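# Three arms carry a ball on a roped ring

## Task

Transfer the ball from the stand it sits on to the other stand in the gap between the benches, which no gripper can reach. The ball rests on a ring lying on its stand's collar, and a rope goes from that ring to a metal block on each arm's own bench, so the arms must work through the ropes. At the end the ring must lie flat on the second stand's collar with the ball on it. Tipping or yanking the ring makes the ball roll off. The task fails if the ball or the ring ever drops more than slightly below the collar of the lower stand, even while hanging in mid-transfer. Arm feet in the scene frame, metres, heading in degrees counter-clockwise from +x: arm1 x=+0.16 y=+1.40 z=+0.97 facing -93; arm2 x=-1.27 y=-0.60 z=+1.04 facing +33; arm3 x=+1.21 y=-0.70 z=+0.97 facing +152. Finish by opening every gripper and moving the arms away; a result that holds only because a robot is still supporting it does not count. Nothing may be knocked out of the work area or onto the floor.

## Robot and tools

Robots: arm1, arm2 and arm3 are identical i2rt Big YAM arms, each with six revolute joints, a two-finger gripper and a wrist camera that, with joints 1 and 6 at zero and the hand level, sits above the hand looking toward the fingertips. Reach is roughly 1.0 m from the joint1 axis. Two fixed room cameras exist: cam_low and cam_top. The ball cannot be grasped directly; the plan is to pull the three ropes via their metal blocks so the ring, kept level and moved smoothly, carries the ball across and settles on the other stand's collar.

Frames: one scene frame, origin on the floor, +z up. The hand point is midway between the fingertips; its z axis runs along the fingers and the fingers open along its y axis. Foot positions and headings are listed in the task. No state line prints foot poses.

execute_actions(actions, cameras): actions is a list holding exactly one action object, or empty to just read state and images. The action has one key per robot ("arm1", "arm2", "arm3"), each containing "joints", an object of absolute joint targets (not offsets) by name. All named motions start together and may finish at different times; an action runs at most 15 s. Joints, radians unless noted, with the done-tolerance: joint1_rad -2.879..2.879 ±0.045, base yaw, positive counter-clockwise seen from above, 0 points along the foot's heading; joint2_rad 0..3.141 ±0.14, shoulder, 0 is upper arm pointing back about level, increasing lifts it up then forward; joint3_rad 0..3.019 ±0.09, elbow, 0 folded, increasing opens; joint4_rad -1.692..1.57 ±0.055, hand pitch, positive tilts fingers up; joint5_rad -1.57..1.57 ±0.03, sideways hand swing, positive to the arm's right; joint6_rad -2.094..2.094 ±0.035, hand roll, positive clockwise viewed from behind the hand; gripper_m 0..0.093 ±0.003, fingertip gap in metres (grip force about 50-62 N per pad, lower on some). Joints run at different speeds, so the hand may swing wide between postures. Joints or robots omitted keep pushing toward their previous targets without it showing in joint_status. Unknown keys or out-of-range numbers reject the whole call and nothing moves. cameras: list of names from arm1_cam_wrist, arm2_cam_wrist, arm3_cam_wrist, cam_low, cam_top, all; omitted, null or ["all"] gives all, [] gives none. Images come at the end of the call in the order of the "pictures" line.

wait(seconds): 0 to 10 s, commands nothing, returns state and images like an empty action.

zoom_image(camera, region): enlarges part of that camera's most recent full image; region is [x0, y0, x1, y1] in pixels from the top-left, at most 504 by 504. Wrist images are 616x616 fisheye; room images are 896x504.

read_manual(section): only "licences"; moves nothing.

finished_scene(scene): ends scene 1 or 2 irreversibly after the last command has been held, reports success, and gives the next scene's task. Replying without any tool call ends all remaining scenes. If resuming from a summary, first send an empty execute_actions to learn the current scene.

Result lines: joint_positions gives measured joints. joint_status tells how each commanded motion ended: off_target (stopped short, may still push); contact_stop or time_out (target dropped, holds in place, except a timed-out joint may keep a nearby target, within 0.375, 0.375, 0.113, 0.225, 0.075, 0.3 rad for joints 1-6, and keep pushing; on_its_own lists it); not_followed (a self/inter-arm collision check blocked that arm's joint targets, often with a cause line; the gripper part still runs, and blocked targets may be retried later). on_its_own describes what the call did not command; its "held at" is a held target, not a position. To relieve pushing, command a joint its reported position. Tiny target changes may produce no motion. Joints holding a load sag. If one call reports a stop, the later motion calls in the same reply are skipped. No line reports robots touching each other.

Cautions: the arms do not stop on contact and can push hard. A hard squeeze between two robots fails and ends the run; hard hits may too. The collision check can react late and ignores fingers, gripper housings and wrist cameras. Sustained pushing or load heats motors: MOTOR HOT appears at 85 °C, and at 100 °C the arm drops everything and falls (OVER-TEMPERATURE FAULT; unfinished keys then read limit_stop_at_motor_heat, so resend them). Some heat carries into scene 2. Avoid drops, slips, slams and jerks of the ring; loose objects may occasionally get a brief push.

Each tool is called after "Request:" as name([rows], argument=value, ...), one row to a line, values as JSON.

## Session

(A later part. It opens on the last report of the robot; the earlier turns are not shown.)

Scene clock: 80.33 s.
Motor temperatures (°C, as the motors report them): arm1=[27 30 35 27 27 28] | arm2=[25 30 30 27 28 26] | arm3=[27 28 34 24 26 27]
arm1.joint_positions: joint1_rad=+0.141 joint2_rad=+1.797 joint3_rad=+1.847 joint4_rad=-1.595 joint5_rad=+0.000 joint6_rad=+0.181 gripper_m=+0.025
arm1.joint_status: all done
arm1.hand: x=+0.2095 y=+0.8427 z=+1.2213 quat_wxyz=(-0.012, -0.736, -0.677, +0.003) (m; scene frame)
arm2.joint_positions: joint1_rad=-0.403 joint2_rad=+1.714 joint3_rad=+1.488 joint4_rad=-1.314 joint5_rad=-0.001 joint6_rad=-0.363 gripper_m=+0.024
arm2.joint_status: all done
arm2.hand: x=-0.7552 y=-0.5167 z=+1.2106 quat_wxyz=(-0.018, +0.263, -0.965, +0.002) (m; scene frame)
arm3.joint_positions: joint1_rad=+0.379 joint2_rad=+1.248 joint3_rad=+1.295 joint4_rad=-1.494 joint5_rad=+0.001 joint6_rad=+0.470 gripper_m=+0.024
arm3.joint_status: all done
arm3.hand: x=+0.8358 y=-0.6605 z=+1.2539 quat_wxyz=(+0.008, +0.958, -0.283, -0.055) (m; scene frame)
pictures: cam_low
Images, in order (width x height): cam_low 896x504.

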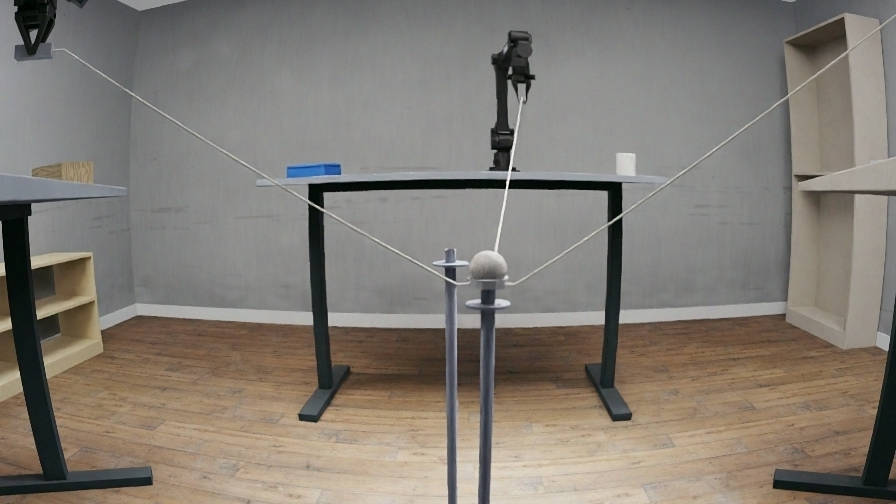

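Request:
execute_actions([
  {"arm1":{"joints":{"joint2_rad":1.87,"joint4_rad":-1.53}},"arm2":{"joints":{"joint2_rad":1.8,"joint4_rad":-1.25}},"arm3":{"joints":{"joint2_rad":1.34,"joint4_rad":-1.43}}},
], cameras=["cam_low"])

Request:
execute_actions([
  {"arm1":{"joints":{"joint1_rad":0.05,"joint6_rad":0.08,"joint2_rad":1.96,"joint3_rad":1.7,"joint4_rad":-1.25}},"arm2":{"joints":{"joint1_rad":0.1,"joint6_rad":0.2,"joint2_rad":2.0,"joint3_rad":1.5,"joint4_rad":-1.0}},"arm3":{"joints":{"joint1_rad":-0.1,"joint6_rad":-0.1,"joint2_rad":1.85,"joint3_rad":1.49,"joint4_rad":-1.15}}},
], cameras=["cam_low"])

Request:
execute_actions([
  {"arm1":{"joints":{"joint2_rad":2.035,"joint3_rad":1.54,"joint4_rad":-1.05}},"arm2":{"joints":{"joint2_rad":2.12,"joint3_rad":1.44,"joint4_rad":-0.84}},"arm3":{"joints":{"joint2_rad":2.015,"joint3_rad":1.46,"joint4_rad":-0.97}}},
], cameras=["cam_low","cam_top"])

Scene clock: 83.97 s.
Motor temperatures (°C, as the motors report them): arm1=[28 30 35 27 27 28] | arm2=[25 30 30 27 28 26] | arm3=[27 28 34 24 26 27]
arm1.joint_positions: joint1_rad=+0.141 joint2_rad=+1.878 joint3_rad=+1.853 joint4_rad=-1.537 joint5_rad=+0.000 joint6_rad=+0.181 gripper_m=+0.025
arm1.joint_status: all done
arm1.hand: x=+0.2125 y=+0.8186 z=+1.1788 quat_wxyz=(-0.005, -0.736, -0.677, -0.002) (m; scene frame)
arm2.joint_positions: joint1_rad=-0.403 joint2_rad=+1.810 joint3_rad=+1.488 joint4_rad=-1.263 joint5_rad=-0.001 joint6_rad=-0.363 gripper_m=+0.024
arm2.joint_status: all done
arm2.hand: x=-0.7417 y=-0.5145 z=+1.1619 quat_wxyz=(+0.004, +0.263, -0.965, +0.000) (m; scene frame)
arm3.joint_positions: joint1_rad=+0.379 joint2_rad=+1.349 joint3_rad=+1.295 joint4_rad=-1.443 joint5_rad=+0.001 joint6_rad=+0.470 gripper_m=+0.024
arm3.joint_status: all done
arm3.hand: x=+0.8100 y=-0.6577 z=+1.2178 quat_wxyz=(+0.003, +0.959, -0.283, -0.032) (m; scene frame)
pictures: cam_low
Images, in order (width x height): cam_low 896x504.

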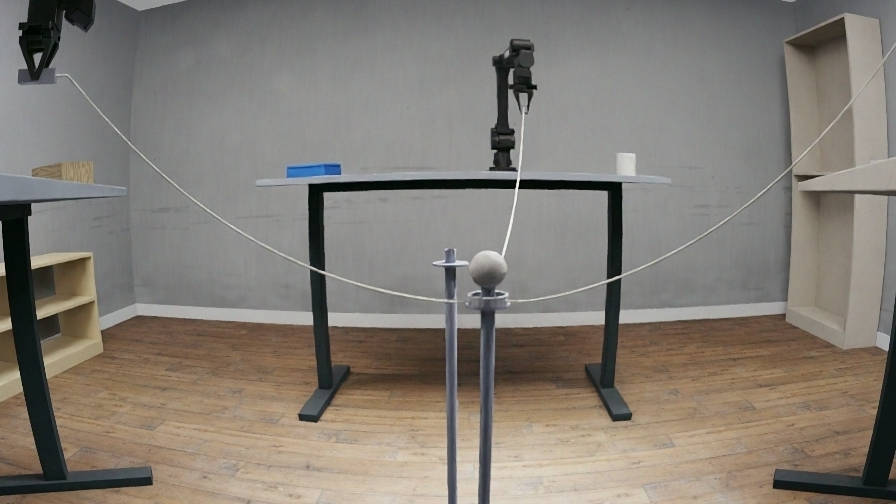

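Scene clock: 85.70 s.
Motor temperatures (°C, as the motors report them): arm1=[28 30 35 27 27 28] | arm2=[25 30 30 27 28 26] | arm3=[27 28 34 24 26 27]
arm1.joint_positions: joint1_rad=+0.041 joint2_rad=+1.979 joint3_rad=+1.688 joint4_rad=-1.258 joint5_rad=+0.000 joint6_rad=+0.090 gripper_m=+0.025
arm1.joint_status: all done
arm1.hand: x=+0.1551 y=+0.7957 z=+1.0586 quat_wxyz=(-0.010, -0.739, -0.673, +0.003) (m; scene frame)
arm2.joint_positions: joint1_rad=+0.094 joint2_rad=+2.006 joint3_rad=+1.488 joint4_rad=-1.012 joint5_rad=+0.000 joint6_rad=+0.183 gripper_m=+0.024
arm2.joint_status: all done
arm2.hand: x=-0.8096 y=-0.2433 z=+1.0563 quat_wxyz=(-0.021, +0.239, -0.971, -0.007) (m; scene frame)
arm3.joint_positions: joint1_rad=-0.098 joint2_rad=+1.856 joint3_rad=+1.471 joint4_rad=-1.158 joint5_rad=+0.001 joint6_rad=-0.083 gripper_m=+0.024
arm3.joint_status: all done
arm3.hand: x=+0.7508 y=-0.3952 z=+1.0543 quat_wxyz=(-0.008, +0.969, -0.246, -0.008) (m; scene frame)
pictures: cam_low
Images, in order (width x height): cam_low 896x504.

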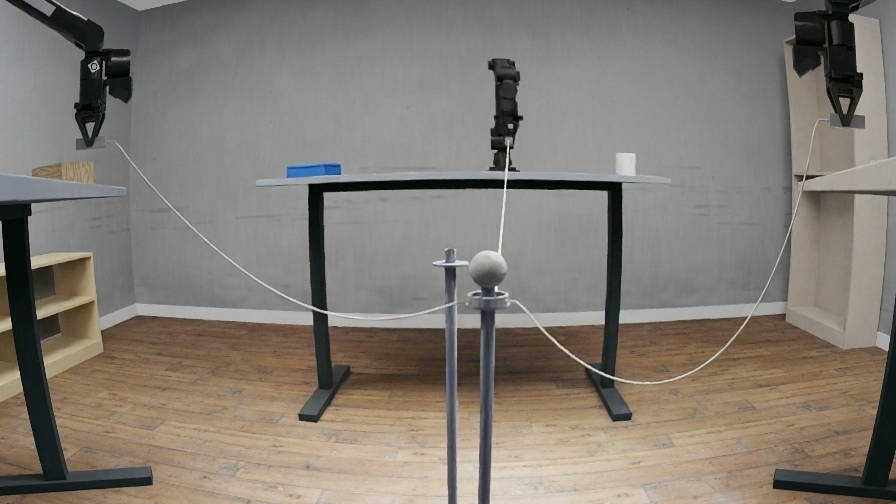

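Scene clock: 86.67 s.
Motor temperatures (°C, as the motors report them): arm1=[28 30 34 27 27 28] | arm2=[25 30 30 27 28 26] | arm3=[27 29 34 24 26 27]
arm1.joint_positions: joint1_rad=+0.041 joint2_rad=+2.047 joint3_rad=+1.533 joint4_rad=-1.058 joint5_rad=+0.000 joint6_rad=+0.090 gripper_m=+0.025
arm1.joint_status: all done
arm1.hand: x=+0.1559 y=+0.8139 z=+0.9651 quat_wxyz=(-0.001, -0.739, -0.674, -0.005) (m; scene frame)
arm2.joint_positions: joint1_rad=+0.094 joint2_rad=+2.129 joint3_rad=+1.441 joint4_rad=-0.855 joint5_rad=+0.000 joint6_rad=+0.184 gripper_m=+0.024
arm2.joint_status: all done
arm2.hand: x=-0.8117 y=-0.2454 z=+0.9729 quat_wxyz=(-0.015, +0.239, -0.971, -0.005) (m; scene frame)
arm3.joint_positions: joint1_rad=-0.098 joint2_rad=+2.022 joint3_rad=+1.453 joint4_rad=-0.981 joint5_rad=+0.000 joint6_rad=-0.083 gripper_m=+0.024
arm3.joint_status: all done
arm3.hand: x=+0.7347 y=-0.3838 z=+0.9584 quat_wxyz=(-0.006, +0.969, -0.246, -0.004) (m; scene frame)
pictures: cam_low, cam_top
Images, in order (width x height): cam_low 896x504, cam_top 896x504.

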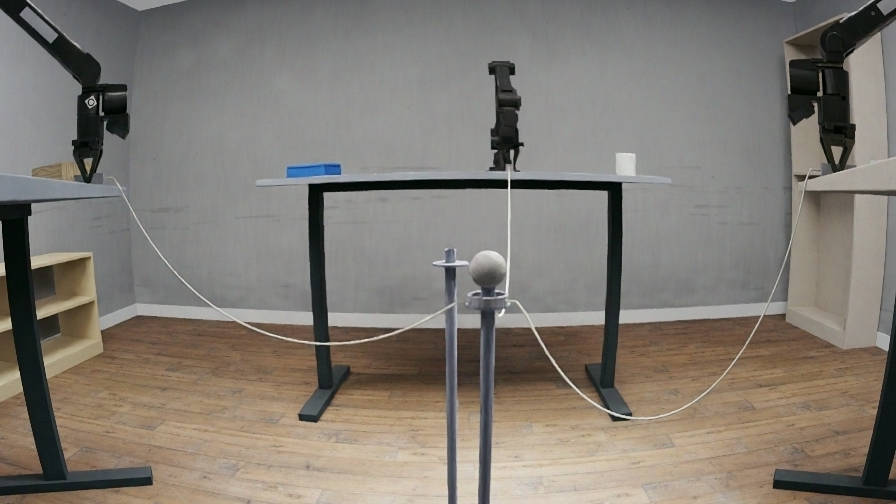

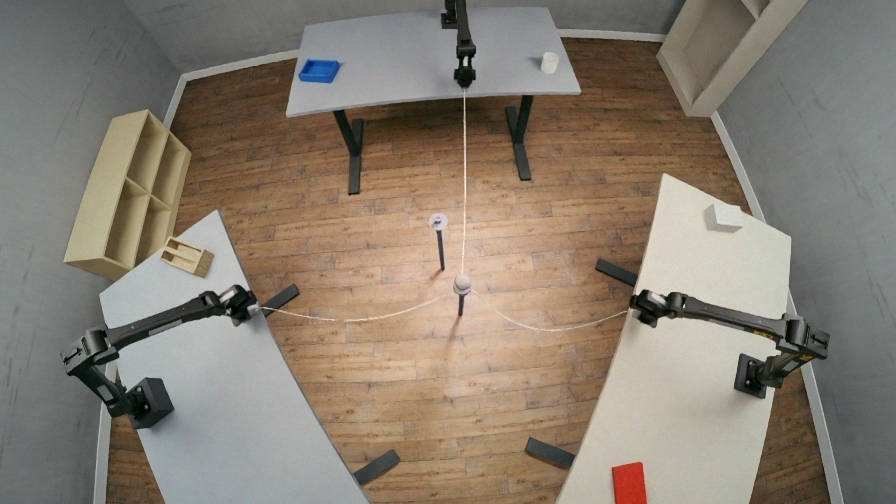

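Request:
execute_actions([
  {"arm1":{"joints":{"gripper_m":0.08}},"arm2":{"joints":{"gripper_m":0.08}},"arm3":{"joints":{"gripper_m":0.08}}},
], cameras=[])

Request:
execute_actions([
  {"arm1":{"joints":{"joint2_rad":1.6}},"arm2":{"joints":{"joint2_rad":1.7}},"arm3":{"joints":{"joint2_rad":1.6}}},
], cameras=["cam_low","cam_top"])

Request:
finished_scene(scene=1)

Scene clock: 89.87 s.
Motor temperatures (°C, as the motors report them): arm1=[27 31 34 27 27 28] | arm2=[25 30 29 27 28 26] | arm3=[27 29 34 24 26 27]
arm1.joint_positions: joint1_rad=+0.041 joint2_rad=+2.046 joint3_rad=+1.533 joint4_rad=-1.058 joint5_rad=+0.000 joint6_rad=+0.089 gripper_m=+0.080
arm1.joint_status: all done
arm1.hand: x=+0.1559 y=+0.8138 z=+0.9655 quat_wxyz=(-0.001, -0.739, -0.674, -0.005) (m; scene frame)
arm2.joint_positions: joint1_rad=+0.094 joint2_rad=+2.125 joint3_rad=+1.441 joint4_rad=-0.855 joint5_rad=+0.000 joint6_rad=+0.184 gripper_m=+0.080
arm2.joint_status: all done
arm2.hand: x=-0.8111 y=-0.2450 z=+0.9750 quat_wxyz=(-0.017, +0.239, -0.971, -0.005) (m; scene frame)
arm3.joint_positions: joint1_rad=-0.098 joint2_rad=+2.021 joint3_rad=+1.453 joint4_rad=-0.981 joint5_rad=+0.000 joint6_rad=-0.084 gripper_m=+0.080
arm3.joint_status: all done
arm3.hand: x=+0.7344 y=-0.3836 z=+0.9595 quat_wxyz=(-0.007, +0.969, -0.246, -0.005) (m; scene frame)
pictures: none
No camera images: the call's "cameras" was empty. Leave "cameras" out to get every camera's image.

Scene clock: 91.47 s.
Motor temperatures (°C, as the motors report them): arm1=[27 31 34 27 27 28] | arm2=[25 30 30 27 28 26] | arm3=[27 29 34 24 26 27]
arm1.joint_positions: joint1_rad=+0.041 joint2_rad=+1.601 joint3_rad=+1.533 joint4_rad=-1.056 joint5_rad=+0.000 joint6_rad=+0.089 gripper_m=+0.080
arm1.joint_status: all done
arm1.hand: x=+0.1537 y=+0.8124 z=+1.2220 quat_wxyz=(-0.165, -0.722, -0.657, +0.145) (m; scene frame)
arm2.joint_positions: joint1_rad=+0.094 joint2_rad=+1.696 joint3_rad=+1.441 joint4_rad=-0.851 joint5_rad=+0.000 joint6_rad=+0.184 gripper_m=+0.080
arm2.joint_status: all done
arm2.hand: x=-0.7860 y=-0.2239 z=+1.2269 quat_wxyz=(-0.212, +0.233, -0.945, -0.094) (m; scene frame)
arm3.joint_positions: joint1_rad=-0.098 joint2_rad=+1.591 joint3_rad=+1.453 joint4_rad=-0.981 joint5_rad=+0.000 joint6_rad=-0.084 gripper_m=+0.080
arm3.joint_status: all done
arm3.hand: x=+0.7249 y=-0.3799 z=+1.2026 quat_wxyz=(-0.076, +0.946, -0.239, -0.207) (m; scene frame)
pictures: cam_low, cam_top
Images, in order (width x height): cam_low 896x504, cam_top 896x504.

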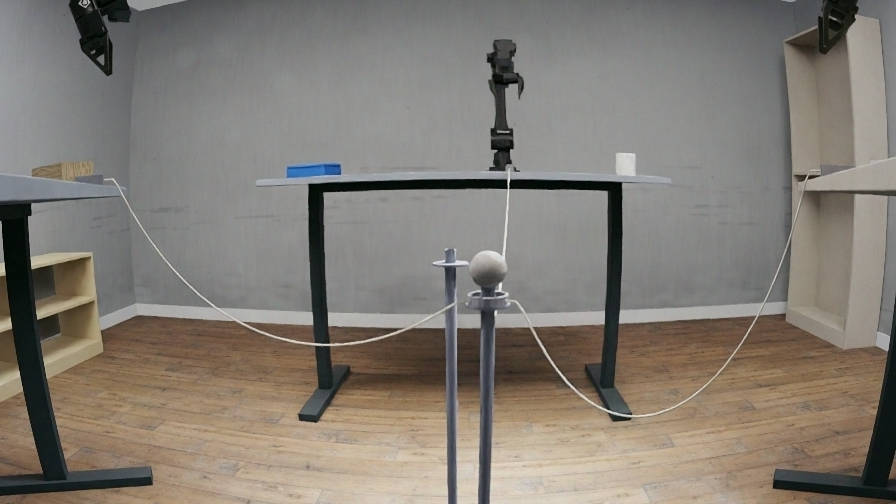

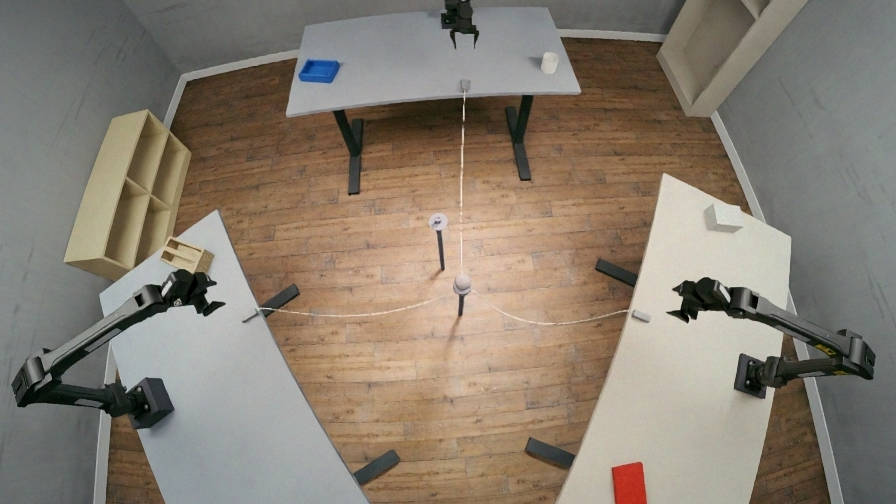

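The scene is finished: the task was done.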